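# Roll the vial in the right palm until label faces up

## Task

The vial starts loose in the right hand, lying palm-up in the fold between the fingers and the palm. Using that hand alone, roll it in place until its label points upward as in the goal image, and end with no finger or thumb in contact with it. Only this hand may touch the vial (its wrist camera, the camera post and the arm's final link count as part of the hand), and the left arm and left hand must never touch the right hand. The task fails if the vial touches anything else or leaves the hand. To finish, the vial must rest motionless for a moment on the palm, clear of the wrist, camera and post, with the palm pointing straight up and no motor in either hand showing moving or overload or building toward a shutdown (motors dead from the first reading are ignored). Then declare completion.

## Robot and tools

Robot: two arms, left_arm and right_arm. Each carries an identical 16-motor right hand (a LEAP-style hand, not mirrored). Arm bases in the scene frame: left_arm at (+0.003, +0.454, 0), right_arm at (+0.062, -0.421, 0) m. Scene frame: origin on the table top between the arms, +z up, +x out over the table, left_arm on the +y side. The arm names do not correspond to image sides.

Hand point frame (used for pose offsets): +z runs along the straightened fingers toward the tips, +x runs across the palm away from the thumb, +y points out of the palm face. The palm face sits at y = -0.062 m, finger knuckles at z = -0.017 m, fingertips 0.139 m beyond. Bending fingers moves the tips toward +y. A rigid mast near the wrist on the palm side occupies x +0.05 to +0.10, z -0.16 to -0.11, up to y = +0.06 m; it can strike things. Only the rubber fingertip caps grip well. For a palm-up hand, +y of the hand point should point along world +z.

execute_actions(actions, pictures): actions is a list holding zero or one item. An empty list just reports state (with pictures). An action item is {"rows": [...], "steps": n}: up to 15 rows, steps 1 to 15 (default 15, minimum 4 for an action), each step 1/30 s; a row is applied per step and the final row repeats to fill the remaining steps. A wait item is {"steps": n} with n up to 300, counted from the previous result and including your reply time. pictures true forces camera images in the result.

Each row is one flat list of 48 numbers, each in [-1, 1], covering both arms even if one is idle: first left_arm's 24, then right_arm's 24. Per arm the order is dx, dy, dz, rx, ry, rz, then index_mcp, index_abd, index_pip, index_dip, middle_mcp, middle_abd, middle_pip, middle_dip, ring_mcp, ring_abd, ring_pip, ring_dip, thumb_cmc, thumb_axl, thumb_mcp, thumb_ipl, current_limit, speed.

dx..rz are offsets, not poses: a target relative to the hand point pose shown in the latest result (or, before any result shows it and for later actions in the same reply, relative to where the arm is when the action begins), expressed in the hand point's own axes. All rows of an action are measured from that same reference, not chained. Scale: 1.0 equals 0.6 m for dx, dy, dz and 180 degrees for rotation; rx, ry, rz form one rotation vector. All-zero offsets actively drive the arm back to the reference; they are not a pause. Each step the command is clipped to 70 mm and 16 degrees from the measured pose, and after an action the arm continues only to its last clipped pose, so large moves need several actions. Arms often settle about 1 cm or more short, mostly low; the right elbow may sag so the hand drops and tips further each action unless you aim back at the desired pose.

Hand numbers are absolute goal angles, scaled linearly between each hinge's stops (degrees at +1, at -1; value for straight). Fingers: _mcp bends at the knuckle toward the palm as the value goes to -1 (-18, +128; +0.75); _abd swings the finger sideways away from the thumb toward -1 (-60, +60; +0.00); _pip middle joint (-29, +108; +0.58); _dip tip joint (-21, +117; +0.70). Thumb: thumb_cmc swings from beside the palm to in front of it toward -1 (-20, +120; +0.71); thumb_axl rolls the thumb (-27, +140; +0.68); thumb_mcp (-69, +109; +0.23) and thumb_ipl (-77, +108; +0.17) bend it, toward +z when thumb_axl is straight, and in the thumb_cmc swing direction when thumb_axl is about -0.40. current_limit maps -1..+1 to 0..550 mA (floor 11 mA); low values may be too weak to lift a finger and also slow the hinge. speed sets the set-point rate to (speed+1)/2 of 5.9 rad/s. Initial values: current_limit +0.4, speed -0.6; they persist until changed. A 0 is a real goal, so to leave a hand unchanged resend its hand_goal, hand_current_limit and hand_speed.

Results: a state line with each arm's hand point position (m) and quat_wxyz in the scene frame (less exact at long reach); "pose unreachable" when clearance checks altered a command; HELD marking steps whose row was not fully sent; a "Hand target" line per arm when nothing is pending. Per motor, in the order above: hand_goal, hand_measured (same scale), hand_current_ma (positive pushes toward -1), hand_state (moving, goal, blocked, overload), plus hand_current_limit and hand_speed. The last 4 steps of each action run after the result, while you reply.

Hazards: a motor at 495 mA or more accumulates seconds (draining at the same rate below); at 5 s it shuts off for 10 s. A motor reading overload from the start is permanently off. MOTOR HOT appears from 85 °C; at 100 °C the arm goes limp (OVER-TEMPERATURE FAULT). If an arm's controller halts, hand commands are lost but the old ones keep pressing. Avoid any hard contact or pressing between the two arms, knocking anything off the table, dropping the vial, or letting it touch anything but the right hand. Loose objects may be nudged occasionally.

zoom_image(camera, region): camera is cam_high (672x504), cam_low (672x504), cam_left_wrist (504x504) or cam_right_wrist (504x504); region [x0, y0, x1, y1] in pixels, top-left origin, at most 504 by 504. show_instructions() shows the reference images (the goal picture is from the right wrist camera's viewpoint). read_manual(section) returns licence text only. finished_scene(scene) ends and grades the given scene number; call it once the vial is resting as required.

Each tool is called after "Request:" as name([rows], argument=value, ...), one row to a line, values as JSON.

Reference images:

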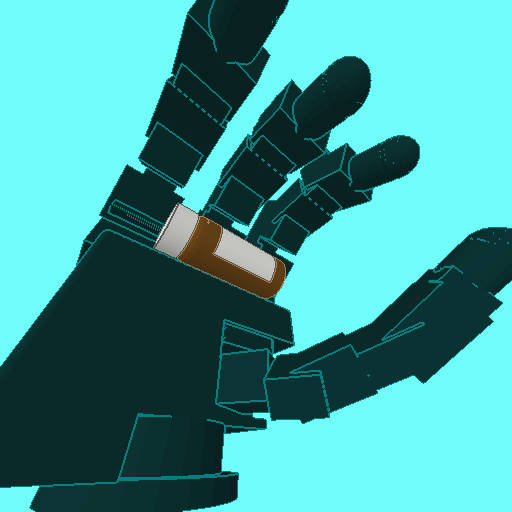

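## Session

Request:
execute_actions(actions=[])

Scene clock: 0.00 s of 4800.00 s.
left_arm: end_effector_position=(+0.4014, +0.7872, +0.6046) hand_goal=(+0.754, +0.000, +0.576, +0.696, +0.754, +0.000, +0.576, +0.696, +0.754, +0.000, +0.576, +0.696, +0.714, +0.678, +0.226, +0.168) hand_measured=(+0.754, +0.000, +0.576, +0.696, +0.754, +0.000, +0.576, +0.696, +0.754, +0.000, +0.576, +0.696, +0.714, +0.678, +0.226, +0.168) hand_current_ma=(+0, +0, +0, +0, +0, +0, +0, +0, +0, +0, +0, +0, +0, +0, +0, +0) hand_state=(goal, goal, goal, goal, goal, goal, goal, goal, goal, goal, goal, goal, goal, goal, goal, goal) hand_current_limit=0.40 hand_speed=-0.60 end_effector_quat_wxyz=(+0.290, +0.280, +0.627, +0.667) | right_arm: end_effector_position=(+0.4287, -0.0863, +0.3960) hand_goal=(+0.046, +0.000, -0.008, +0.280, +0.046, +0.000, -0.008, +0.280, +0.046, +0.000, -0.008, +0.280, -0.104, +0.266, +0.032, -0.018) hand_measured=(+0.062, +0.000, -0.006, +0.282, +0.062, +0.000, -0.006, +0.282, +0.064, +0.000, -0.004, +0.282, -0.088, +0.270, +0.034, -0.016) hand_current_ma=(+87, +0, +14, +14, +87, +0, +14, +13, +95, +0, +15, +12, +79, +31, +11, +11) hand_state=(goal, goal, goal, goal, goal, goal, goal, goal, goal, goal, goal, goal, goal, goal, goal, goal) hand_current_limit=0.40 hand_speed=-0.60 end_effector_quat_wxyz=(+0.285, +0.287, +0.653, +0.641)
Joint positions: left_arm=[0.626 1.056 1.089 0.023 0.001 0.009] | right_arm=[ 1.018  1.109  0.605  0.488  0.071 -0.003]
Joint velocities: left_arm=[-0.015 -0.005 -0.002  0.007 -0.007  0.051] | right_arm=[-0.005 -0.005  0.002  0.002  0.022 -0.007]
Hand target (left_arm): +0.396, +0.782, +0.632; +0.297, +0.272, +0.610, +0.683
Hand target (right_arm): +0.430, -0.085, +0.416; +0.289, +0.282, +0.640, +0.654

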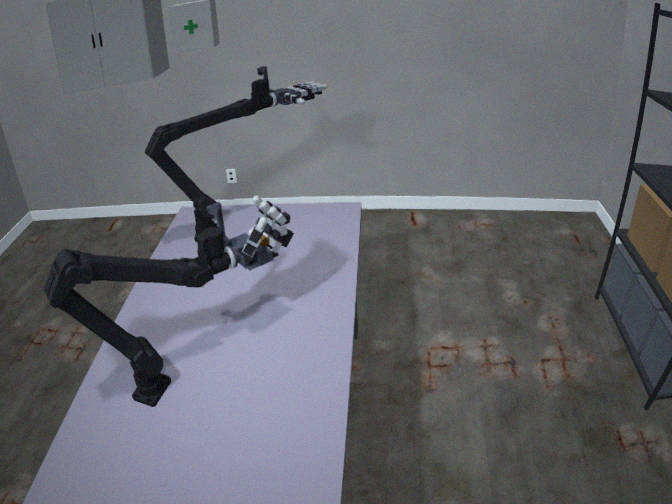

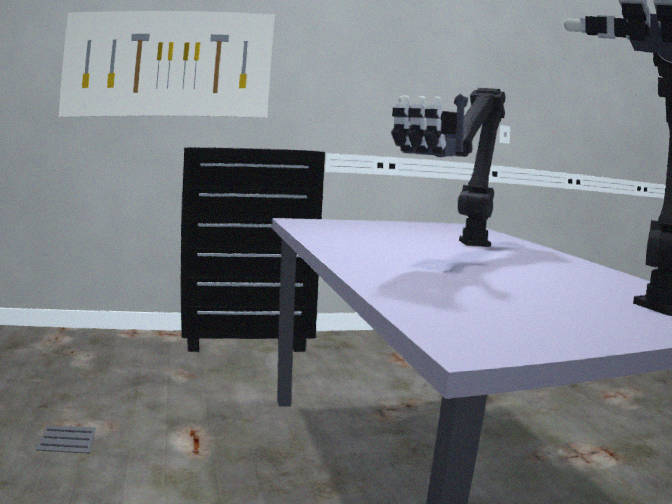

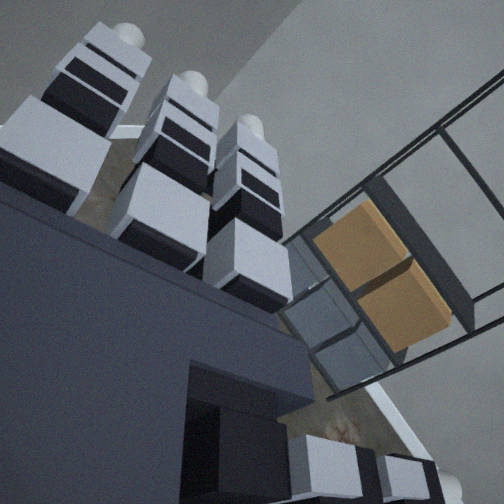

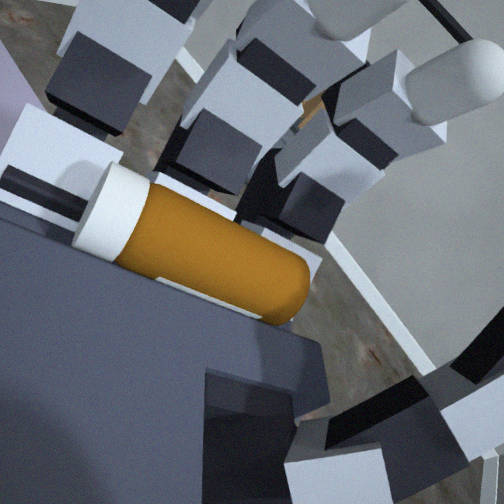

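Request:
zoom_image(camera="cam_right_wrist", region=[0, 100, 400, 400])

Request:
zoom_image(camera="cam_high", region=[200, 180, 320, 290])

Region (0, 100, 400, 400) of cam_right_wrist's 504x504 image, scaled by 1.260, with more detail than that image has; it fills the top 378 rows of this view, and the rest is white.

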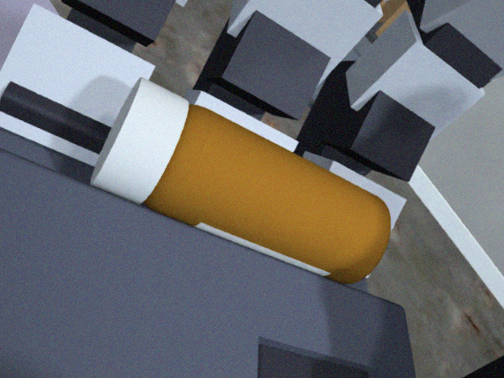

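Region (200, 180, 320, 290) of cam_high's 672x504 image, scaled by 4.200, with more detail than that image has; it fills the top 462 rows of this view, and the rest is white.

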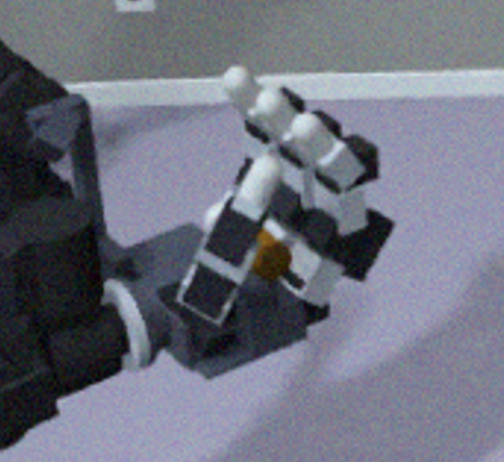

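Request:
zoom_image(camera="cam_left_wrist", region=[0, 130, 340, 430])

Region (0, 130, 340, 430) of cam_left_wrist's 504x504 image, scaled by 1.482, with more detail than that image has; it fills the top 445 rows of this view, and the rest is white.

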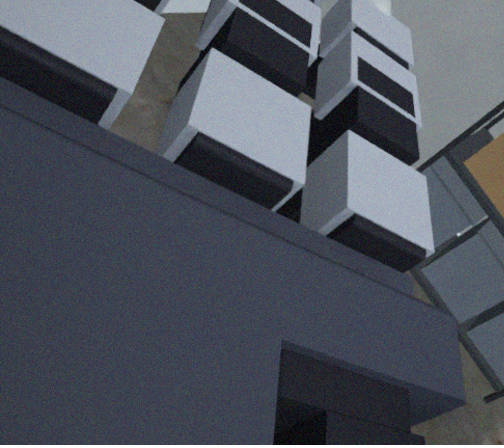

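Request:
execute_actions([
  {"rows": [[0,0.0463,-0.0099,-0.0164,0,0, 0.754,0,0.576,0.696, 0.754,0,0.576,0.696, 0.754,0,0.576,0.696, 0.714,0.678,0.226,0.168, 0.4,-0.6, 0,0.0334,0.0025,-0.0124,0.0004,0.001, 0.046,0,-0.008,0.28, 0.046,0,-0.766,-0.29, 0.046,0,-0.008,0.28, -0.104,0.266,0.032,-0.018, 0.4,-0.3]], "steps": 15},
])

Request:
execute_actions(actions=[])

Scene clock: 8.60 s of 4800.00 s.
left_arm: end_effector_position=(+0.4014, +0.7872, +0.6046) hand_goal=(+0.754, +0.000, +0.576, +0.696, +0.754, +0.000, +0.576, +0.696, +0.754, +0.000, +0.576, +0.696, +0.714, +0.678, +0.226, +0.168) hand_measured=(+0.764, +0.000, +0.576, +0.696, +0.764, +0.000, +0.576, +0.696, +0.764, +0.000, +0.576, +0.696, +0.724, +0.678, +0.226, +0.168) hand_current_ma=(+57, +0, +4, +0, +52, +0, +4, +0, +55, +0, +4, +0, +53, -4, -1, -2) hand_state=(goal, goal, goal, goal, goal, goal, goal, goal, goal, goal, goal, goal, goal, goal, goal, goal) hand_current_limit=0.40 hand_speed=-0.60 end_effector_quat_wxyz=(+0.290, +0.280, +0.627, +0.667) | right_arm: end_effector_position=(+0.4287, -0.0863, +0.3960) hand_goal=(+0.046, +0.000, -0.008, +0.280, +0.046, +0.000, -0.766, -0.290, +0.046, +0.000, -0.008, +0.280, -0.104, +0.266, +0.032, -0.018) hand_measured=(+0.062, +0.000, -0.006, +0.282, +0.060, +0.000, -0.340, -0.046, +0.064, +0.000, -0.004, +0.282, -0.088, +0.270, +0.034, -0.016) hand_current_ma=(+87, +0, +14, +14, +75, +0, +50, +60, +95, +0, +15, +12, +79, +31, +11, +11) hand_state=(goal, goal, goal, goal, goal, goal, moving, moving, goal, goal, goal, goal, goal, goal, goal, goal) hand_current_limit=0.40 hand_speed=-0.30 end_effector_quat_wxyz=(+0.285, +0.287, +0.653, +0.641)
Joint positions: left_arm=[0.626 1.056 1.089 0.023 0.001 0.009] | right_arm=[ 1.018  1.109  0.605  0.488  0.071 -0.003]
Joint velocities: left_arm=[-0.015 -0.005  0.012 -0.002  0.007  0.007] | right_arm=[-0.005  0.005  0.007 -0.007 -0.007 -0.007]
Steps of this call (steps 1 to 90: nothing new was sent; then 5.23 s passed at rest; steps 91 to 101: the first 11 steps of this action). Readings (end_effector_position | what the end effector reports):
91: left_arm (+0.4014, +0.7872, +0.6046) | right_arm (+0.4287, -0.0863, +0.3960) | left_arm hand_goal=(+0.754, +0.000, +0.576, +0.696, +0.754, +0.000, +0.576, +0.696, +0.754, +0.000, +0.576, +0.696, +0.714, +0.678, +0.226, +0.168) hand_measured=(+0.764, +0.000, +0.576, +0.696, +0.764, +0.000, +0.576, +0.696, +0.764, +0.000, +0.576, +0.696, +0.724, +0.678, +0.226, +0.168) hand_current_ma=(+57, +0, +4, +0, +52, +0, +4, +0, +55, +0, +4, +0, +53, -4, -1, -2) hand_state=(goal, goal, goal, goal, goal, goal, goal, goal, goal, goal, goal, goal, goal, goal, goal, goal) hand_current_limit=0.40 hand_speed=-0.60 | right_arm hand_goal=(+0.046, +0.000, -0.008, +0.280, +0.046, +0.000, -0.766, -0.290, +0.046, +0.000, -0.008, +0.280, -0.104, +0.266, +0.032, -0.018) hand_measured=(+0.062, +0.000, -0.006, +0.282, +0.062, +0.000, -0.006, +0.282, +0.064, +0.000, -0.004, +0.282, -0.088, +0.270, +0.034, -0.016) hand_current_ma=(+87, +0, +14, +14, +87, +0, +14, +13, +95, +0, +15, +12, +79, +31, +11, +11) hand_state=(goal, goal, goal, goal, goal, goal, moving, moving, goal, goal, goal, goal, goal, goal, goal, goal) hand_current_limit=0.40 hand_speed=-0.30
92: left_arm (+0.4014, +0.7872, +0.6046) | right_arm (+0.4287, -0.0863, +0.3960) | left_arm hand_goal=(+0.754, +0.000, +0.576, +0.696, +0.754, +0.000, +0.576, +0.696, +0.754, +0.000, +0.576, +0.696, +0.714, +0.678, +0.226, +0.168) hand_measured=(+0.764, +0.000, +0.576, +0.696, +0.764, +0.000, +0.576, +0.696, +0.764, +0.000, +0.576, +0.696, +0.724, +0.678, +0.226, +0.168) hand_current_ma=(+57, +0, +4, +0, +52, +0, +4, +0, +55, +0, +4, +0, +53, -4, -1, -2) hand_state=(goal, goal, goal, goal, goal, goal, goal, goal, goal, goal, goal, goal, goal, goal, goal, goal) hand_current_limit=0.40 hand_speed=-0.60 | right_arm hand_goal=(+0.046, +0.000, -0.008, +0.280, +0.046, +0.000, -0.766, -0.290, +0.046, +0.000, -0.008, +0.280, -0.104, +0.266, +0.032, -0.018) hand_measured=(+0.062, +0.000, -0.006, +0.282, +0.062, +0.000, -0.010, +0.278, +0.064, +0.000, -0.004, +0.282, -0.088, +0.270, +0.034, -0.016) hand_current_ma=(+87, +0, +14, +14, +87, +0, +158, +158, +95, +0, +15, +12, +79, +31, +11, +11) hand_state=(goal, goal, goal, goal, goal, goal, moving, moving, goal, goal, goal, goal, goal, goal, goal, goal) hand_current_limit=0.40 hand_speed=-0.30
94: left_arm (+0.4014, +0.7872, +0.6046) | right_arm (+0.4287, -0.0863, +0.3960) | left_arm hand_goal=(+0.754, +0.000, +0.576, +0.696, +0.754, +0.000, +0.576, +0.696, +0.754, +0.000, +0.576, +0.696, +0.714, +0.678, +0.226, +0.168) hand_measured=(+0.764, +0.000, +0.576, +0.696, +0.764, +0.000, +0.576, +0.696, +0.764, +0.000, +0.576, +0.696, +0.724, +0.678, +0.226, +0.168) hand_current_ma=(+57, +0, +4, +0, +52, +0, +4, +0, +55, +0, +4, +0, +53, -4, -1, -2) hand_state=(goal, goal, goal, goal, goal, goal, goal, goal, goal, goal, goal, goal, goal, goal, goal, goal) hand_current_limit=0.40 hand_speed=-0.60 | right_arm hand_goal=(+0.046, +0.000, -0.008, +0.280, +0.046, +0.000, -0.766, -0.290, +0.046, +0.000, -0.008, +0.280, -0.104, +0.266, +0.032, -0.018) hand_measured=(+0.062, +0.000, -0.006, +0.282, +0.062, +0.000, -0.074, +0.214, +0.064, +0.000, -0.004, +0.282, -0.088, +0.270, +0.034, -0.016) hand_current_ma=(+87, +0, +14, +14, +86, +0, +97, +100, +95, +0, +15, +12, +79, +31, +11, +11) hand_state=(goal, goal, goal, goal, goal, goal, moving, moving, goal, goal, goal, goal, goal, goal, goal, goal) hand_current_limit=0.40 hand_speed=-0.30
98: left_arm (+0.4014, +0.7872, +0.6046) | right_arm (+0.4287, -0.0863, +0.3960) | left_arm hand_goal=(+0.754, +0.000, +0.576, +0.696, +0.754, +0.000, +0.576, +0.696, +0.754, +0.000, +0.576, +0.696, +0.714, +0.678, +0.226, +0.168) hand_measured=(+0.764, +0.000, +0.576, +0.696, +0.764, +0.000, +0.576, +0.696, +0.764, +0.000, +0.576, +0.696, +0.724, +0.678, +0.226, +0.168) hand_current_ma=(+57, +0, +4, +0, +52, +0, +4, +0, +55, +0, +4, +0, +53, -4, -1, -2) hand_state=(goal, goal, goal, goal, goal, goal, goal, goal, goal, goal, goal, goal, goal, goal, goal, goal) hand_current_limit=0.40 hand_speed=-0.60 | right_arm hand_goal=(+0.046, +0.000, -0.008, +0.280, +0.046, +0.000, -0.766, -0.290, +0.046, +0.000, -0.008, +0.280, -0.104, +0.266, +0.032, -0.018) hand_measured=(+0.062, +0.000, -0.006, +0.282, +0.062, +0.000, -0.224, +0.066, +0.064, +0.000, -0.004, +0.282, -0.088, +0.270, +0.034, -0.016) hand_current_ma=(+87, +0, +14, +14, +81, +0, +67, +73, +95, +0, +15, +12, +79, +31, +11, +11) hand_state=(goal, goal, goal, goal, goal, goal, moving, moving, goal, goal, goal, goal, goal, goal, goal, goal) hand_current_limit=0.40 hand_speed=-0.30
101: the state above

Scene clock: 8.73 s of 4800.00 s.
left_arm: end_effector_position=(+0.4014, +0.7872, +0.6046) hand_goal=(+0.754, +0.000, +0.576, +0.696, +0.754, +0.000, +0.576, +0.696, +0.754, +0.000, +0.576, +0.696, +0.714, +0.678, +0.226, +0.168) hand_measured=(+0.764, +0.000, +0.576, +0.696, +0.764, +0.000, +0.576, +0.696, +0.764, +0.000, +0.576, +0.696, +0.724, +0.678, +0.226, +0.168) hand_current_ma=(+57, +0, +4, +0, +52, +0, +4, +0, +55, +0, +4, +0, +53, -4, -1, -2) hand_state=(goal, goal, goal, goal, goal, goal, goal, goal, goal, goal, goal, goal, goal, goal, goal, goal) hand_current_limit=0.40 hand_speed=-0.60 end_effector_quat_wxyz=(+0.290, +0.280, +0.627, +0.667) | right_arm: end_effector_position=(+0.4287, -0.0863, +0.3960) hand_goal=(+0.046, +0.000, -0.008, +0.280, +0.046, +0.000, -0.766, -0.290, +0.046, +0.000, -0.008, +0.280, -0.104, +0.266, +0.032, -0.018) hand_measured=(+0.062, +0.000, -0.006, +0.282, +0.060, +0.000, -0.492, -0.196, +0.064, +0.000, -0.004, +0.282, -0.088, +0.270, +0.034, -0.016) hand_current_ma=(+87, +0, +14, +14, +70, +0, +51, +62, +95, +0, +15, +12, +79, +31, +11, +11) hand_state=(goal, goal, goal, goal, goal, goal, moving, moving, goal, goal, goal, goal, goal, goal, goal, goal) hand_current_limit=0.40 hand_speed=-0.30 end_effector_quat_wxyz=(+0.285, +0.287, +0.653, +0.641)
Joint positions: left_arm=[0.626 1.056 1.089 0.023 0.001 0.009] | right_arm=[ 1.018  1.109  0.605  0.488  0.071 -0.003]
Joint velocities: left_arm=[-0.005 -0.005  0.002 -0.012  0.007  0.007] | right_arm=[ 0.005 -0.005  0.002  0.017  0.022 -0.11 ]
Hand target (left_arm): +0.395, +0.782, +0.631; +0.296, +0.272, +0.610, +0.683
Hand target (right_arm): +0.430, -0.086, +0.416; +0.289, +0.282, +0.640, +0.654
Off the commanded pose (left_arm): 0.028 m, 3 deg.
Off the commanded pose (right_arm): 0.020 m, 2 deg.
Kept back: nothing.
Steps of this call (steps 1 to 4: the last 4 steps of your previous action). Readings (end_effector_position | what the end effector reports):
1: left_arm (+0.4014, +0.7872, +0.6046) | right_arm (+0.4287, -0.0863, +0.3960) | left_arm hand_goal=(+0.754, +0.000, +0.576, +0.696, +0.754, +0.000, +0.576, +0.696, +0.754, +0.000, +0.576, +0.696, +0.714, +0.678, +0.226, +0.168) hand_measured=(+0.764, +0.000, +0.576, +0.696, +0.764, +0.000, +0.576, +0.696, +0.764, +0.000, +0.576, +0.696, +0.724, +0.678, +0.226, +0.168) hand_current_ma=(+57, +0, +4, +0, +52, +0, +4, +0, +55, +0, +4, +0, +53, -4, -1, -2) hand_state=(goal, goal, goal, goal, goal, goal, goal, goal, goal, goal, goal, goal, goal, goal, goal, goal) hand_current_limit=0.40 hand_speed=-0.60 | right_arm hand_goal=(+0.046, +0.000, -0.008, +0.280, +0.046, +0.000, -0.766, -0.290, +0.046, +0.000, -0.008, +0.280, -0.104, +0.266, +0.032, -0.018) hand_measured=(+0.062, +0.000, -0.006, +0.282, +0.060, +0.000, -0.378, -0.084, +0.064, +0.000, -0.004, +0.282, -0.088, +0.270, +0.034, -0.016) hand_current_ma=(+87, +0, +14, +14, +74, +0, +58, +66, +95, +0, +15, +12, +79, +31, +11, +11) hand_state=(goal, goal, goal, goal, goal, goal, moving, moving, goal, goal, goal, goal, goal, goal, goal, goal) hand_current_limit=0.40 hand_speed=-0.30
2: left_arm (+0.4014, +0.7872, +0.6046) | right_arm (+0.4287, -0.0863, +0.3960) | left_arm hand_goal=(+0.754, +0.000, +0.576, +0.696, +0.754, +0.000, +0.576, +0.696, +0.754, +0.000, +0.576, +0.696, +0.714, +0.678, +0.226, +0.168) hand_measured=(+0.764, +0.000, +0.576, +0.696, +0.764, +0.000, +0.576, +0.696, +0.764, +0.000, +0.576, +0.696, +0.724, +0.678, +0.226, +0.168) hand_current_ma=(+57, +0, +4, +0, +52, +0, +4, +0, +55, +0, +4, +0, +53, -4, -1, -2) hand_state=(goal, goal, goal, goal, goal, goal, goal, goal, goal, goal, goal, goal, goal, goal, goal, goal) hand_current_limit=0.40 hand_speed=-0.60 | right_arm hand_goal=(+0.046, +0.000, -0.008, +0.280, +0.046, +0.000, -0.766, -0.290, +0.046, +0.000, -0.008, +0.280, -0.104, +0.266, +0.032, -0.018) hand_measured=(+0.062, +0.000, -0.006, +0.282, +0.060, +0.000, -0.416, -0.122, +0.064, +0.000, -0.004, +0.282, -0.088, +0.270, +0.034, -0.016) hand_current_ma=(+87, +0, +14, +14, +72, +0, +51, +61, +95, +0, +15, +12, +79, +31, +11, +11) hand_state=(goal, goal, goal, goal, goal, goal, moving, moving, goal, goal, goal, goal, goal, goal, goal, goal) hand_current_limit=0.40 hand_speed=-0.30
4: the state above

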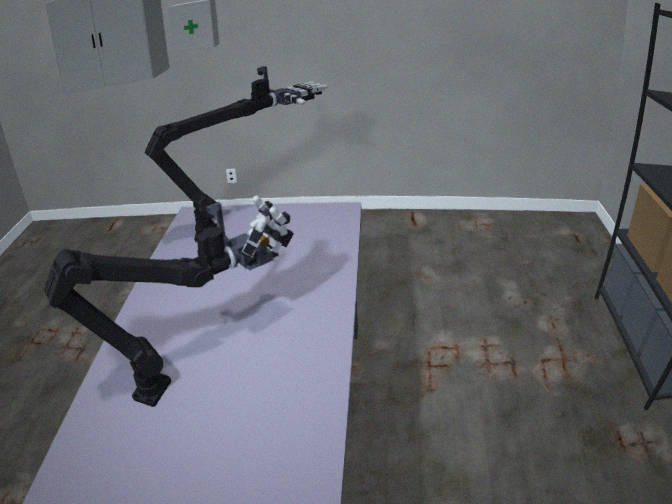

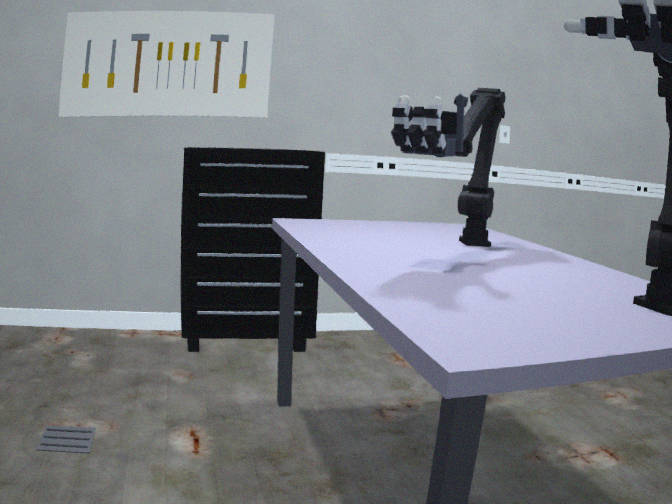

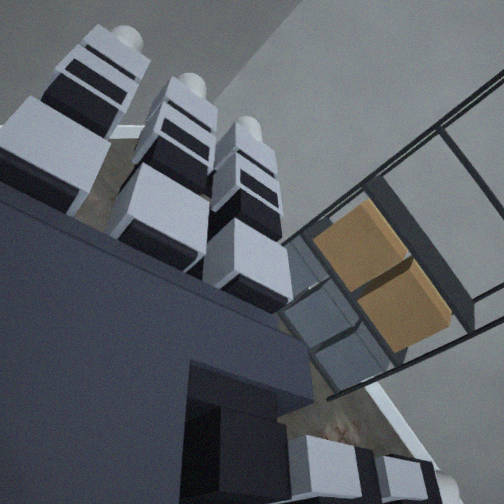

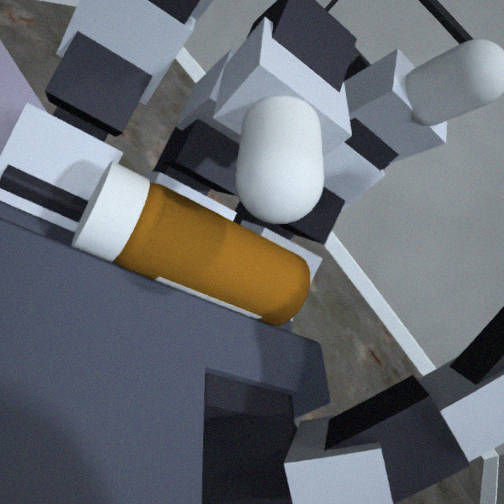

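Request:
execute_actions([
  {"rows": [[0,0.0463,-0.0099,-0.0164,0,0, 0.754,0,0.576,0.696, 0.754,0,0.576,0.696, 0.754,0,0.576,0.696, 0.714,0.678,0.226,0.168, 0.4,-0.6, 0,0.0334,0.0025,-0.0124,0.0004,0.001, 0.046,0,-0.008,0.28, 0.046,0,-0.766,-0.464, 0.046,0,-0.008,0.28, -0.104,0.266,0.032,-0.018, 0.4,-0.6]], "steps": 15},
], pictures=true)

Scene clock: 9.67 s of 4800.00 s.
left_arm: end_effector_position=(+0.4014, +0.7872, +0.6046) hand_goal=(+0.754, +0.000, +0.576, +0.696, +0.754, +0.000, +0.576, +0.696, +0.754, +0.000, +0.576, +0.696, +0.714, +0.678, +0.226, +0.168) hand_measured=(+0.764, +0.000, +0.576, +0.696, +0.764, +0.000, +0.576, +0.696, +0.764, +0.000, +0.576, +0.696, +0.724, +0.678, +0.226, +0.168) hand_current_ma=(+57, +0, +4, +0, +52, +0, +4, +0, +55, +0, +4, +0, +53, -4, -1, -2) hand_state=(goal, goal, goal, goal, goal, goal, goal, goal, goal, goal, goal, goal, goal, goal, goal, goal) hand_current_limit=0.40 hand_speed=-0.60 end_effector_quat_wxyz=(+0.290, +0.280, +0.627, +0.667) | right_arm: end_effector_position=(+0.4287, -0.0863, +0.3960) hand_goal=(+0.046, +0.000, -0.008, +0.280, +0.046, +0.000, -0.766, -0.464, +0.046, +0.000, -0.008, +0.280, -0.104, +0.266, +0.032, -0.018) hand_measured=(+0.062, +0.000, -0.006, +0.282, +0.058, +0.000, -0.730, -0.374, +0.064, +0.000, -0.004, +0.282, -0.088, +0.270, +0.034, -0.016) hand_current_ma=(+87, +0, +14, +14, +62, +0, +192, +376, +95, +0, +15, +12, +79, +31, +11, +11) hand_state=(goal, goal, goal, goal, goal, goal, moving, moving, goal, goal, goal, goal, goal, goal, goal, goal) hand_current_limit=0.40 hand_speed=-0.60 end_effector_quat_wxyz=(+0.285, +0.287, +0.653, +0.641)
Joint positions: left_arm=[0.626 1.056 1.089 0.023 0.001 0.009] | right_arm=[ 1.018  1.109  0.605  0.488  0.071 -0.003]
Joint velocities: left_arm=[-0.005 -0.005  0.007 -0.022  0.022  0.022] | right_arm=[-0.024 -0.005  0.012 -0.012  0.007 -0.066]
Steps of this call (steps 1 to 17: nothing new was sent; steps 18 to 28: the first 11 steps of this action). Readings (end_effector_position | what the end effector reports):
18: left_arm (+0.4014, +0.7872, +0.6046) | right_arm (+0.4287, -0.0863, +0.3960) | left_arm hand_goal=(+0.754, +0.000, +0.576, +0.696, +0.754, +0.000, +0.576, +0.696, +0.754, +0.000, +0.576, +0.696, +0.714, +0.678, +0.226, +0.168) hand_measured=(+0.764, +0.000, +0.576, +0.696, +0.764, +0.000, +0.576, +0.696, +0.764, +0.000, +0.576, +0.696, +0.724, +0.678, +0.226, +0.168) hand_current_ma=(+57, +0, +4, +0, +52, +0, +4, +0, +55, +0, +4, +0, +53, -4, -1, -2) hand_state=(goal, goal, goal, goal, goal, goal, goal, goal, goal, goal, goal, goal, goal, goal, goal, goal) hand_current_limit=0.40 hand_speed=-0.60 | right_arm hand_goal=(+0.046, +0.000, -0.008, +0.280, +0.046, +0.000, -0.766, -0.464, +0.046, +0.000, -0.008, +0.280, -0.104, +0.266, +0.032, -0.018) hand_measured=(+0.062, +0.000, -0.006, +0.282, +0.058, +0.000, -0.766, -0.288, +0.064, +0.000, -0.004, +0.282, -0.088, +0.270, +0.034, -0.016) hand_current_ma=(+87, +0, +14, +14, +62, +0, +2, +12, +95, +0, +15, +12, +79, +31, +11, +11) hand_state=(goal, goal, goal, goal, goal, goal, goal, moving, goal, goal, goal, goal, goal, goal, goal, goal) hand_current_limit=0.40 hand_speed=-0.60
19: left_arm (+0.4014, +0.7872, +0.6046) | right_arm (+0.4287, -0.0863, +0.3960) | left_arm hand_goal=(+0.754, +0.000, +0.576, +0.696, +0.754, +0.000, +0.576, +0.696, +0.754, +0.000, +0.576, +0.696, +0.714, +0.678, +0.226, +0.168) hand_measured=(+0.764, +0.000, +0.576, +0.696, +0.764, +0.000, +0.576, +0.696, +0.764, +0.000, +0.576, +0.696, +0.724, +0.678, +0.226, +0.168) hand_current_ma=(+57, +0, +4, +0, +52, +0, +4, +0, +55, +0, +4, +0, +53, -4, -1, -2) hand_state=(goal, goal, goal, goal, goal, goal, goal, goal, goal, goal, goal, goal, goal, goal, goal, goal) hand_current_limit=0.40 hand_speed=-0.60 | right_arm hand_goal=(+0.046, +0.000, -0.008, +0.280, +0.046, +0.000, -0.766, -0.464, +0.046, +0.000, -0.008, +0.280, -0.104, +0.266, +0.032, -0.018) hand_measured=(+0.062, +0.000, -0.006, +0.282, +0.058, +0.000, -0.766, -0.290, +0.064, +0.000, -0.004, +0.282, -0.088, +0.270, +0.034, -0.016) hand_current_ma=(+87, +0, +14, +14, +62, +0, +2, +93, +95, +0, +15, +12, +79, +31, +11, +11) hand_state=(goal, goal, goal, goal, goal, goal, goal, moving, goal, goal, goal, goal, goal, goal, goal, goal) hand_current_limit=0.40 hand_speed=-0.60
21: left_arm (+0.4014, +0.7872, +0.6046) | right_arm (+0.4287, -0.0863, +0.3960) | left_arm hand_goal=(+0.754, +0.000, +0.576, +0.696, +0.754, +0.000, +0.576, +0.696, +0.754, +0.000, +0.576, +0.696, +0.714, +0.678, +0.226, +0.168) hand_measured=(+0.764, +0.000, +0.576, +0.696, +0.764, +0.000, +0.576, +0.696, +0.764, +0.000, +0.576, +0.696, +0.724, +0.678, +0.226, +0.168) hand_current_ma=(+57, +0, +4, +0, +52, +0, +4, +0, +55, +0, +4, +0, +53, -4, -1, -2) hand_state=(goal, goal, goal, goal, goal, goal, goal, goal, goal, goal, goal, goal, goal, goal, goal, goal) hand_current_limit=0.40 hand_speed=-0.60 | right_arm hand_goal=(+0.046, +0.000, -0.008, +0.280, +0.046, +0.000, -0.766, -0.464, +0.046, +0.000, -0.008, +0.280, -0.104, +0.266, +0.032, -0.018) hand_measured=(+0.062, +0.000, -0.006, +0.282, +0.058, +0.000, -0.760, -0.328, +0.064, +0.000, -0.004, +0.282, -0.088, +0.270, +0.034, -0.016) hand_current_ma=(+87, +0, +14, +14, +62, +0, +87, +244, +95, +0, +15, +12, +79, +31, +11, +11) hand_state=(goal, goal, goal, goal, goal, goal, moving, moving, goal, goal, goal, goal, goal, goal, goal, goal) hand_current_limit=0.40 hand_speed=-0.60
25: left_arm (+0.4014, +0.7872, +0.6046) | right_arm (+0.4287, -0.0863, +0.3960) | left_arm hand_goal=(+0.754, +0.000, +0.576, +0.696, +0.754, +0.000, +0.576, +0.696, +0.754, +0.000, +0.576, +0.696, +0.714, +0.678, +0.226, +0.168) hand_measured=(+0.764, +0.000, +0.576, +0.696, +0.764, +0.000, +0.576, +0.696, +0.764, +0.000, +0.576, +0.696, +0.724, +0.678, +0.226, +0.168) hand_current_ma=(+57, +0, +4, +0, +52, +0, +4, +0, +55, +0, +4, +0, +53, -4, -1, -2) hand_state=(goal, goal, goal, goal, goal, goal, goal, goal, goal, goal, goal, goal, goal, goal, goal, goal) hand_current_limit=0.40 hand_speed=-0.60 | right_arm hand_goal=(+0.046, +0.000, -0.008, +0.280, +0.046, +0.000, -0.766, -0.464, +0.046, +0.000, -0.008, +0.280, -0.104, +0.266, +0.032, -0.018) hand_measured=(+0.062, +0.000, -0.006, +0.282, +0.058, +0.000, -0.736, -0.366, +0.064, +0.000, -0.004, +0.282, -0.088, +0.270, +0.034, -0.016) hand_current_ma=(+87, +0, +14, +14, +62, +0, +180, +354, +95, +0, +15, +12, +79, +31, +11, +11) hand_state=(goal, goal, goal, goal, goal, goal, moving, moving, goal, goal, goal, goal, goal, goal, goal, goal) hand_current_limit=0.40 hand_speed=-0.60
28: the state above

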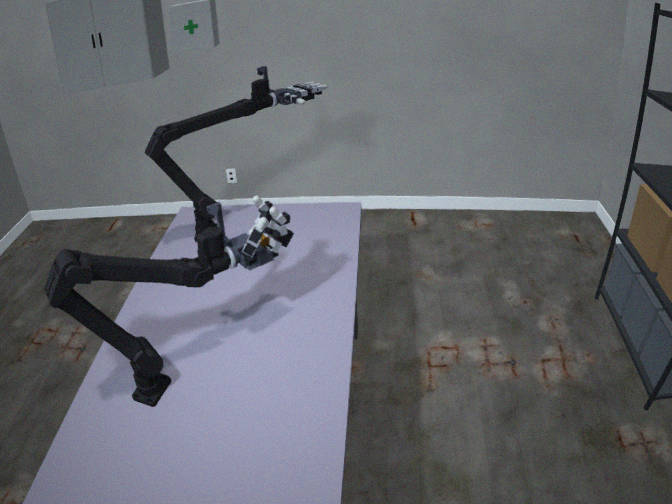

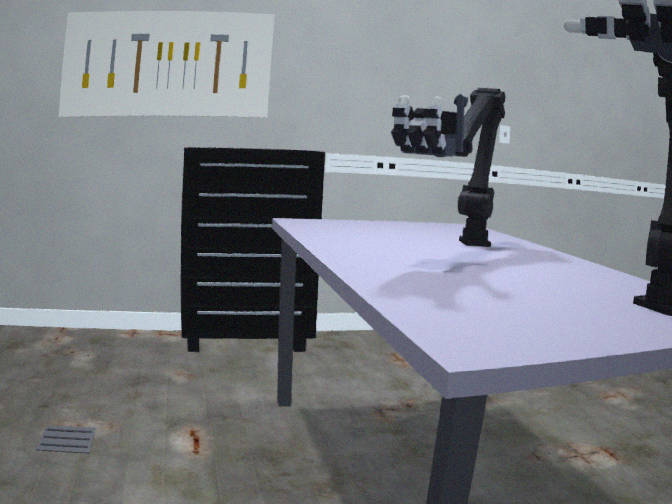

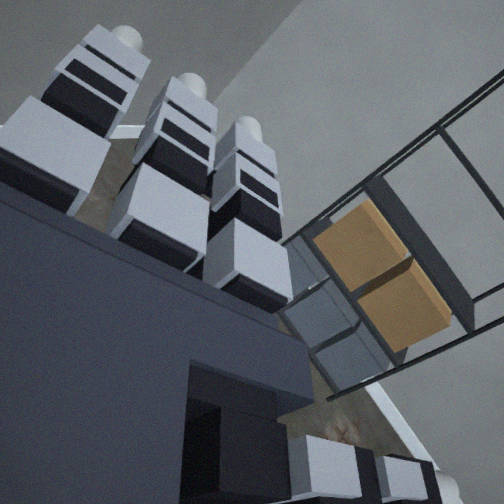

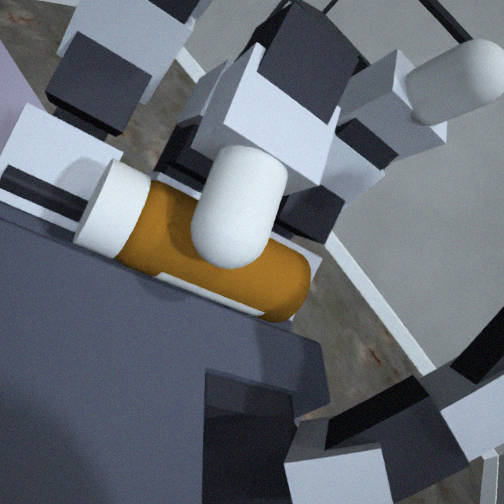

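Request:
execute_actions([
  {"rows": [
[0,0.0463,-0.0099,-0.0164,0,0,0.754,0,0.576,0.696,0.754,0,0.576,0.696,0.754,0,0.576,0.696,0.714,0.678,0.226,0.168,0.4,-0.6,0,0.0334,0.0025,-0.0124,0.0004,0.001,0.046,0,-0.008,0.28,0.046,0,-0.72,-0.43,0.046,0,-0.008,0.28,-0.104,0.266,0.032,-0.018,0.4,-0.3],
[0,0.0463,-0.0099,-0.0164,0,0,0.754,0,0.576,0.696,0.754,0,0.576,0.696,0.754,0,0.576,0.696,0.714,0.678,0.226,0.168,0.4,-0.6,0,0.0334,0.0025,-0.0124,0.0004,0.001,0.046,0,-0.008,0.28,0.046,0,-0.695,-0.456,0.046,0,-0.008,0.28,-0.104,0.266,0.032,-0.018,0.4,-0.3],
[0,0.0463,-0.0099,-0.0164,0,0,0.754,0,0.576,0.696,0.754,0,0.576,0.696,0.754,0,0.576,0.696,0.714,0.678,0.226,0.168,0.4,-0.6,0,0.0334,0.0025,-0.0124,0.0004,0.001,0.046,0,-0.008,0.28,0.046,0,-0.668,-0.491,0.046,0,-0.008,0.28,-0.104,0.266,0.032,-0.018,0.4,-0.3],
[0,0.0463,-0.0099,-0.0164,0,0,0.754,0,0.576,0.696,0.754,0,0.576,0.696,0.754,0,0.576,0.696,0.714,0.678,0.226,0.168,0.4,-0.6,0,0.0334,0.0025,-0.0124,0.0004,0.001,0.046,0,-0.008,0.28,0.046,0,-0.641,-0.526,0.046,0,-0.008,0.28,-0.104,0.266,0.032,-0.018,0.4,-0.3],
[0,0.0463,-0.0099,-0.0164,0,0,0.754,0,0.576,0.696,0.754,0,0.576,0.696,0.754,0,0.576,0.696,0.714,0.678,0.226,0.168,0.4,-0.6,0,0.0334,0.0025,-0.0124,0.0004,0.001,0.046,0,-0.008,0.28,0.046,0,-0.614,-0.561,0.046,0,-0.008,0.28,-0.104,0.266,0.032,-0.018,0.4,-0.3],
[0,0.0463,-0.0099,-0.0164,0,0,0.754,0,0.576,0.696,0.754,0,0.576,0.696,0.754,0,0.576,0.696,0.714,0.678,0.226,0.168,0.4,-0.6,0,0.0334,0.0025,-0.0124,0.0004,0.001,0.046,0,-0.008,0.28,0.046,0,-0.588,-0.596,0.046,0,-0.008,0.28,-0.104,0.266,0.032,-0.018,0.4,-0.3],
[0,0.0463,-0.0099,-0.0164,0,0,0.754,0,0.576,0.696,0.754,0,0.576,0.696,0.754,0,0.576,0.696,0.714,0.678,0.226,0.168,0.4,-0.6,0,0.0334,0.0025,-0.0124,0.0004,0.001,0.046,0,-0.008,0.28,0.046,0,-0.562,-0.631,0.046,0,-0.008,0.28,-0.104,0.266,0.032,-0.018,0.4,-0.3],
[0,0.0463,-0.0099,-0.0164,0,0,0.754,0,0.576,0.696,0.754,0,0.576,0.696,0.754,0,0.576,0.696,0.714,0.678,0.226,0.168,0.4,-0.6,0,0.0334,0.0025,-0.0124,0.0004,0.001,0.046,0,-0.008,0.28,0.046,0,-0.536,-0.666,0.046,0,-0.008,0.28,-0.104,0.266,0.032,-0.018,0.4,-0.3],
[0,0.0463,-0.0099,-0.0164,0,0,0.754,0,0.576,0.696,0.754,0,0.576,0.696,0.754,0,0.576,0.696,0.714,0.678,0.226,0.168,0.4,-0.6,0,0.0334,0.0025,-0.0124,0.0004,0.001,0.046,0,-0.008,0.28,0.046,0,-0.511,-0.70,0.046,0,-0.008,0.28,-0.104,0.266,0.032,-0.018,0.4,-0.3]
], "steps": 15},
], pictures=true)

Scene clock: 11.77 s of 4800.00 s.
left_arm: end_effector_position=(+0.4014, +0.7872, +0.6046) hand_goal=(+0.754, +0.000, +0.576, +0.696, +0.754, +0.000, +0.576, +0.696, +0.754, +0.000, +0.576, +0.696, +0.714, +0.678, +0.226, +0.168) hand_measured=(+0.764, +0.000, +0.576, +0.696, +0.764, +0.000, +0.576, +0.696, +0.764, +0.000, +0.576, +0.696, +0.724, +0.678, +0.226, +0.168) hand_current_ma=(+57, +0, +4, +0, +52, +0, +4, +0, +55, +0, +4, +0, +53, -4, -1, -2) hand_state=(goal, goal, goal, goal, goal, goal, goal, goal, goal, goal, goal, goal, goal, goal, goal, goal) hand_current_limit=0.40 hand_speed=-0.60 end_effector_quat_wxyz=(+0.290, +0.280, +0.627, +0.667) | right_arm: end_effector_position=(+0.4287, -0.0863, +0.3960) hand_goal=(+0.046, +0.000, -0.008, +0.280, +0.046, +0.000, -0.510, -0.700, +0.046, +0.000, -0.008, +0.280, -0.104, +0.266, +0.032, -0.018) hand_measured=(+0.062, +0.000, -0.006, +0.282, +0.058, +0.000, -0.522, -0.634, +0.064, +0.000, -0.004, +0.282, -0.088, +0.270, +0.034, -0.016) hand_current_ma=(+87, +0, +14, +14, +62, +0, +50, +153, +95, +0, +15, +12, +79, +31, +11, +11) hand_state=(goal, goal, goal, goal, goal, goal, moving, moving, goal, goal, goal, goal, goal, goal, goal, goal) hand_current_limit=0.40 hand_speed=-0.30 end_effector_quat_wxyz=(+0.285, +0.287, +0.653, +0.641)
Joint positions: left_arm=[0.626 1.056 1.089 0.023 0.001 0.009] | right_arm=[ 1.018  1.109  0.605  0.488  0.071 -0.003]
Joint velocities: left_arm=[-0.005 -0.005 -0.012 -0.002  0.081  0.037] | right_arm=[ 0.005 -0.005 -0.017 -0.002  0.007  0.037]
Off your previous action's commanded pose (left_arm): 0.028 m, 3 deg at its last step (step 4 of this call).
Off your previous action's commanded pose (right_arm): 0.020 m, 2 deg at its last step (step 4 of this call).
Steps of this call (steps 1 to 4: the last 4 steps of your previous action; steps 5 to 52: nothing new was sent; steps 53 to 63: the first 11 steps of this action). Readings (end_effector_position | what the end effector reports):
53: left_arm (+0.4014, +0.7872, +0.6046) | right_arm (+0.4287, -0.0863, +0.3960) | left_arm hand_goal=(+0.754, +0.000, +0.576, +0.696, +0.754, +0.000, +0.576, +0.696, +0.754, +0.000, +0.576, +0.696, +0.714, +0.678, +0.226, +0.168) hand_measured=(+0.764, +0.000, +0.576, +0.696, +0.764, +0.000, +0.576, +0.696, +0.764, +0.000, +0.576, +0.696, +0.724, +0.678, +0.226, +0.168) hand_current_ma=(+57, +0, +4, +0, +52, +0, +4, +0, +55, +0, +4, +0, +53, -4, -1, -2) hand_state=(goal, goal, goal, goal, goal, goal, goal, goal, goal, goal, goal, goal, goal, goal, goal, goal) hand_current_limit=0.40 hand_speed=-0.60 | right_arm hand_goal=(+0.046, +0.000, -0.008, +0.280, +0.046, +0.000, -0.720, -0.430, +0.046, +0.000, -0.008, +0.280, -0.104, +0.266, +0.032, -0.018) hand_measured=(+0.062, +0.000, -0.006, +0.282, +0.058, +0.000, -0.728, -0.378, +0.064, +0.000, -0.004, +0.282, -0.088, +0.270, +0.034, -0.016) hand_current_ma=(+87, +0, +14, +14, +62, +0, +198, +385, +95, +0, +15, +12, +79, +31, +11, +11) hand_state=(goal, goal, goal, goal, goal, goal, moving, moving, goal, goal, goal, goal, goal, goal, goal, goal) hand_current_limit=0.40 hand_speed=-0.30
54: left_arm (+0.4014, +0.7872, +0.6046) | right_arm (+0.4287, -0.0863, +0.3960) | left_arm hand_goal=(+0.754, +0.000, +0.576, +0.696, +0.754, +0.000, +0.576, +0.696, +0.754, +0.000, +0.576, +0.696, +0.714, +0.678, +0.226, +0.168) hand_measured=(+0.764, +0.000, +0.576, +0.696, +0.764, +0.000, +0.576, +0.696, +0.764, +0.000, +0.576, +0.696, +0.724, +0.678, +0.226, +0.168) hand_current_ma=(+57, +0, +4, +0, +52, +0, +4, +0, +55, +0, +4, +0, +53, -4, -1, -2) hand_state=(goal, goal, goal, goal, goal, goal, goal, goal, goal, goal, goal, goal, goal, goal, goal, goal) hand_current_limit=0.40 hand_speed=-0.60 | right_arm hand_goal=(+0.046, +0.000, -0.008, +0.280, +0.046, +0.000, -0.694, -0.456, +0.046, +0.000, -0.008, +0.280, -0.104, +0.266, +0.032, -0.018) hand_measured=(+0.062, +0.000, -0.006, +0.282, +0.058, +0.000, -0.724, -0.378, +0.064, +0.000, -0.004, +0.282, -0.088, +0.270, +0.034, -0.016) hand_current_ma=(+87, +0, +14, +14, +62, +0, +67, +254, +95, +0, +15, +12, +79, +31, +11, +11) hand_state=(goal, goal, goal, goal, goal, goal, moving, moving, goal, goal, goal, goal, goal, goal, goal, goal) hand_current_limit=0.40 hand_speed=-0.30
56: left_arm (+0.4014, +0.7872, +0.6046) | right_arm (+0.4287, -0.0863, +0.3960) | left_arm hand_goal=(+0.754, +0.000, +0.576, +0.696, +0.754, +0.000, +0.576, +0.696, +0.754, +0.000, +0.576, +0.696, +0.714, +0.678, +0.226, +0.168) hand_measured=(+0.764, +0.000, +0.576, +0.696, +0.764, +0.000, +0.576, +0.696, +0.764, +0.000, +0.576, +0.696, +0.724, +0.678, +0.226, +0.168) hand_current_ma=(+57, +0, +4, +0, +52, +0, +4, +0, +55, +0, +4, +0, +53, -4, -1, -2) hand_state=(goal, goal, goal, goal, goal, goal, goal, goal, goal, goal, goal, goal, goal, goal, goal, goal) hand_current_limit=0.40 hand_speed=-0.60 | right_arm hand_goal=(+0.046, +0.000, -0.008, +0.280, +0.046, +0.000, -0.640, -0.526, +0.046, +0.000, -0.008, +0.280, -0.104, +0.266, +0.032, -0.018) hand_measured=(+0.062, +0.000, -0.006, +0.282, +0.058, +0.000, -0.692, -0.414, +0.064, +0.000, -0.004, +0.282, -0.088, +0.270, +0.034, -0.016) hand_current_ma=(+87, +0, +14, +14, +62, +0, +1, +137, +95, +0, +15, +12, +79, +31, +11, +11) hand_state=(goal, goal, goal, goal, goal, goal, moving, moving, goal, goal, goal, goal, goal, goal, goal, goal) hand_current_limit=0.40 hand_speed=-0.30
60: left_arm (+0.4014, +0.7872, +0.6046) | right_arm (+0.4287, -0.0863, +0.3960) | left_arm hand_goal=(+0.754, +0.000, +0.576, +0.696, +0.754, +0.000, +0.576, +0.696, +0.754, +0.000, +0.576, +0.696, +0.714, +0.678, +0.226, +0.168) hand_measured=(+0.764, +0.000, +0.576, +0.696, +0.764, +0.000, +0.576, +0.696, +0.764, +0.000, +0.576, +0.696, +0.724, +0.678, +0.226, +0.168) hand_current_ma=(+57, +0, +4, +0, +52, +0, +4, +0, +55, +0, +4, +0, +53, -4, -1, -2) hand_state=(goal, goal, goal, goal, goal, goal, goal, goal, goal, goal, goal, goal, goal, goal, goal, goal) hand_current_limit=0.40 hand_speed=-0.60 | right_arm hand_goal=(+0.046, +0.000, -0.008, +0.280, +0.046, +0.000, -0.536, -0.666, +0.046, +0.000, -0.008, +0.280, -0.104, +0.266, +0.032, -0.018) hand_measured=(+0.062, +0.000, -0.006, +0.282, +0.058, +0.000, -0.598, -0.534, +0.064, +0.000, -0.004, +0.282, -0.088, +0.270, +0.034, -0.016) hand_current_ma=(+87, +0, +14, +14, +62, +0, -31, +96, +95, +0, +15, +12, +79, +31, +11, +11) hand_state=(goal, goal, goal, goal, goal, goal, moving, moving, goal, goal, goal, goal, goal, goal, goal, goal) hand_current_limit=0.40 hand_speed=-0.30
63: the state above

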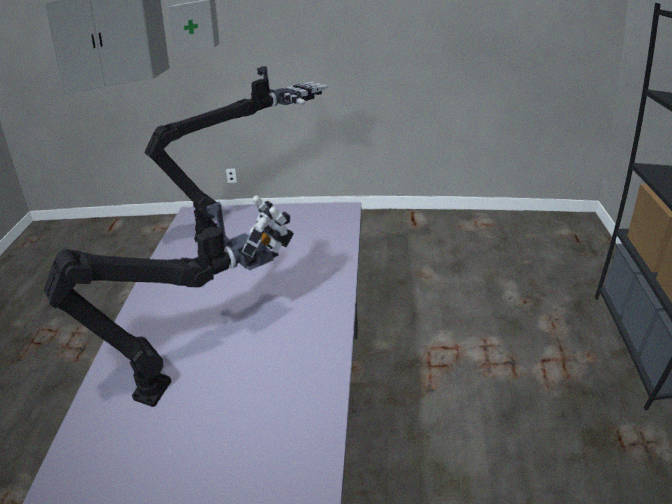

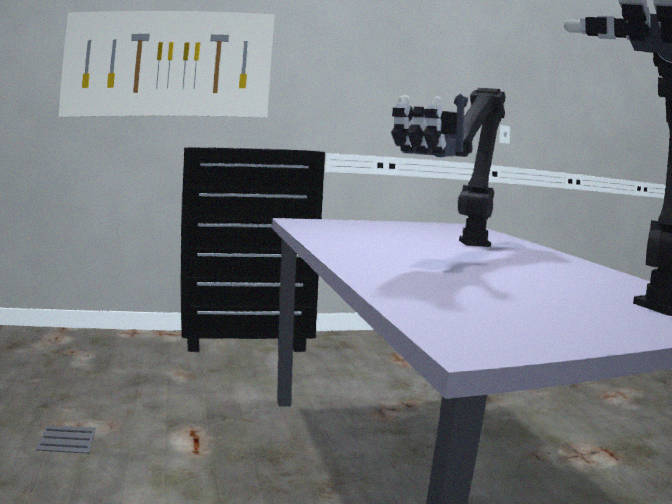

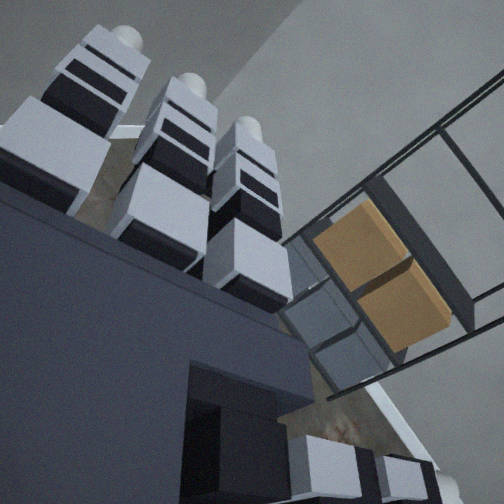

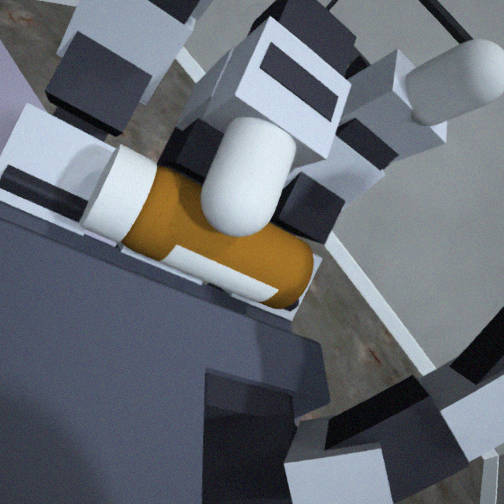

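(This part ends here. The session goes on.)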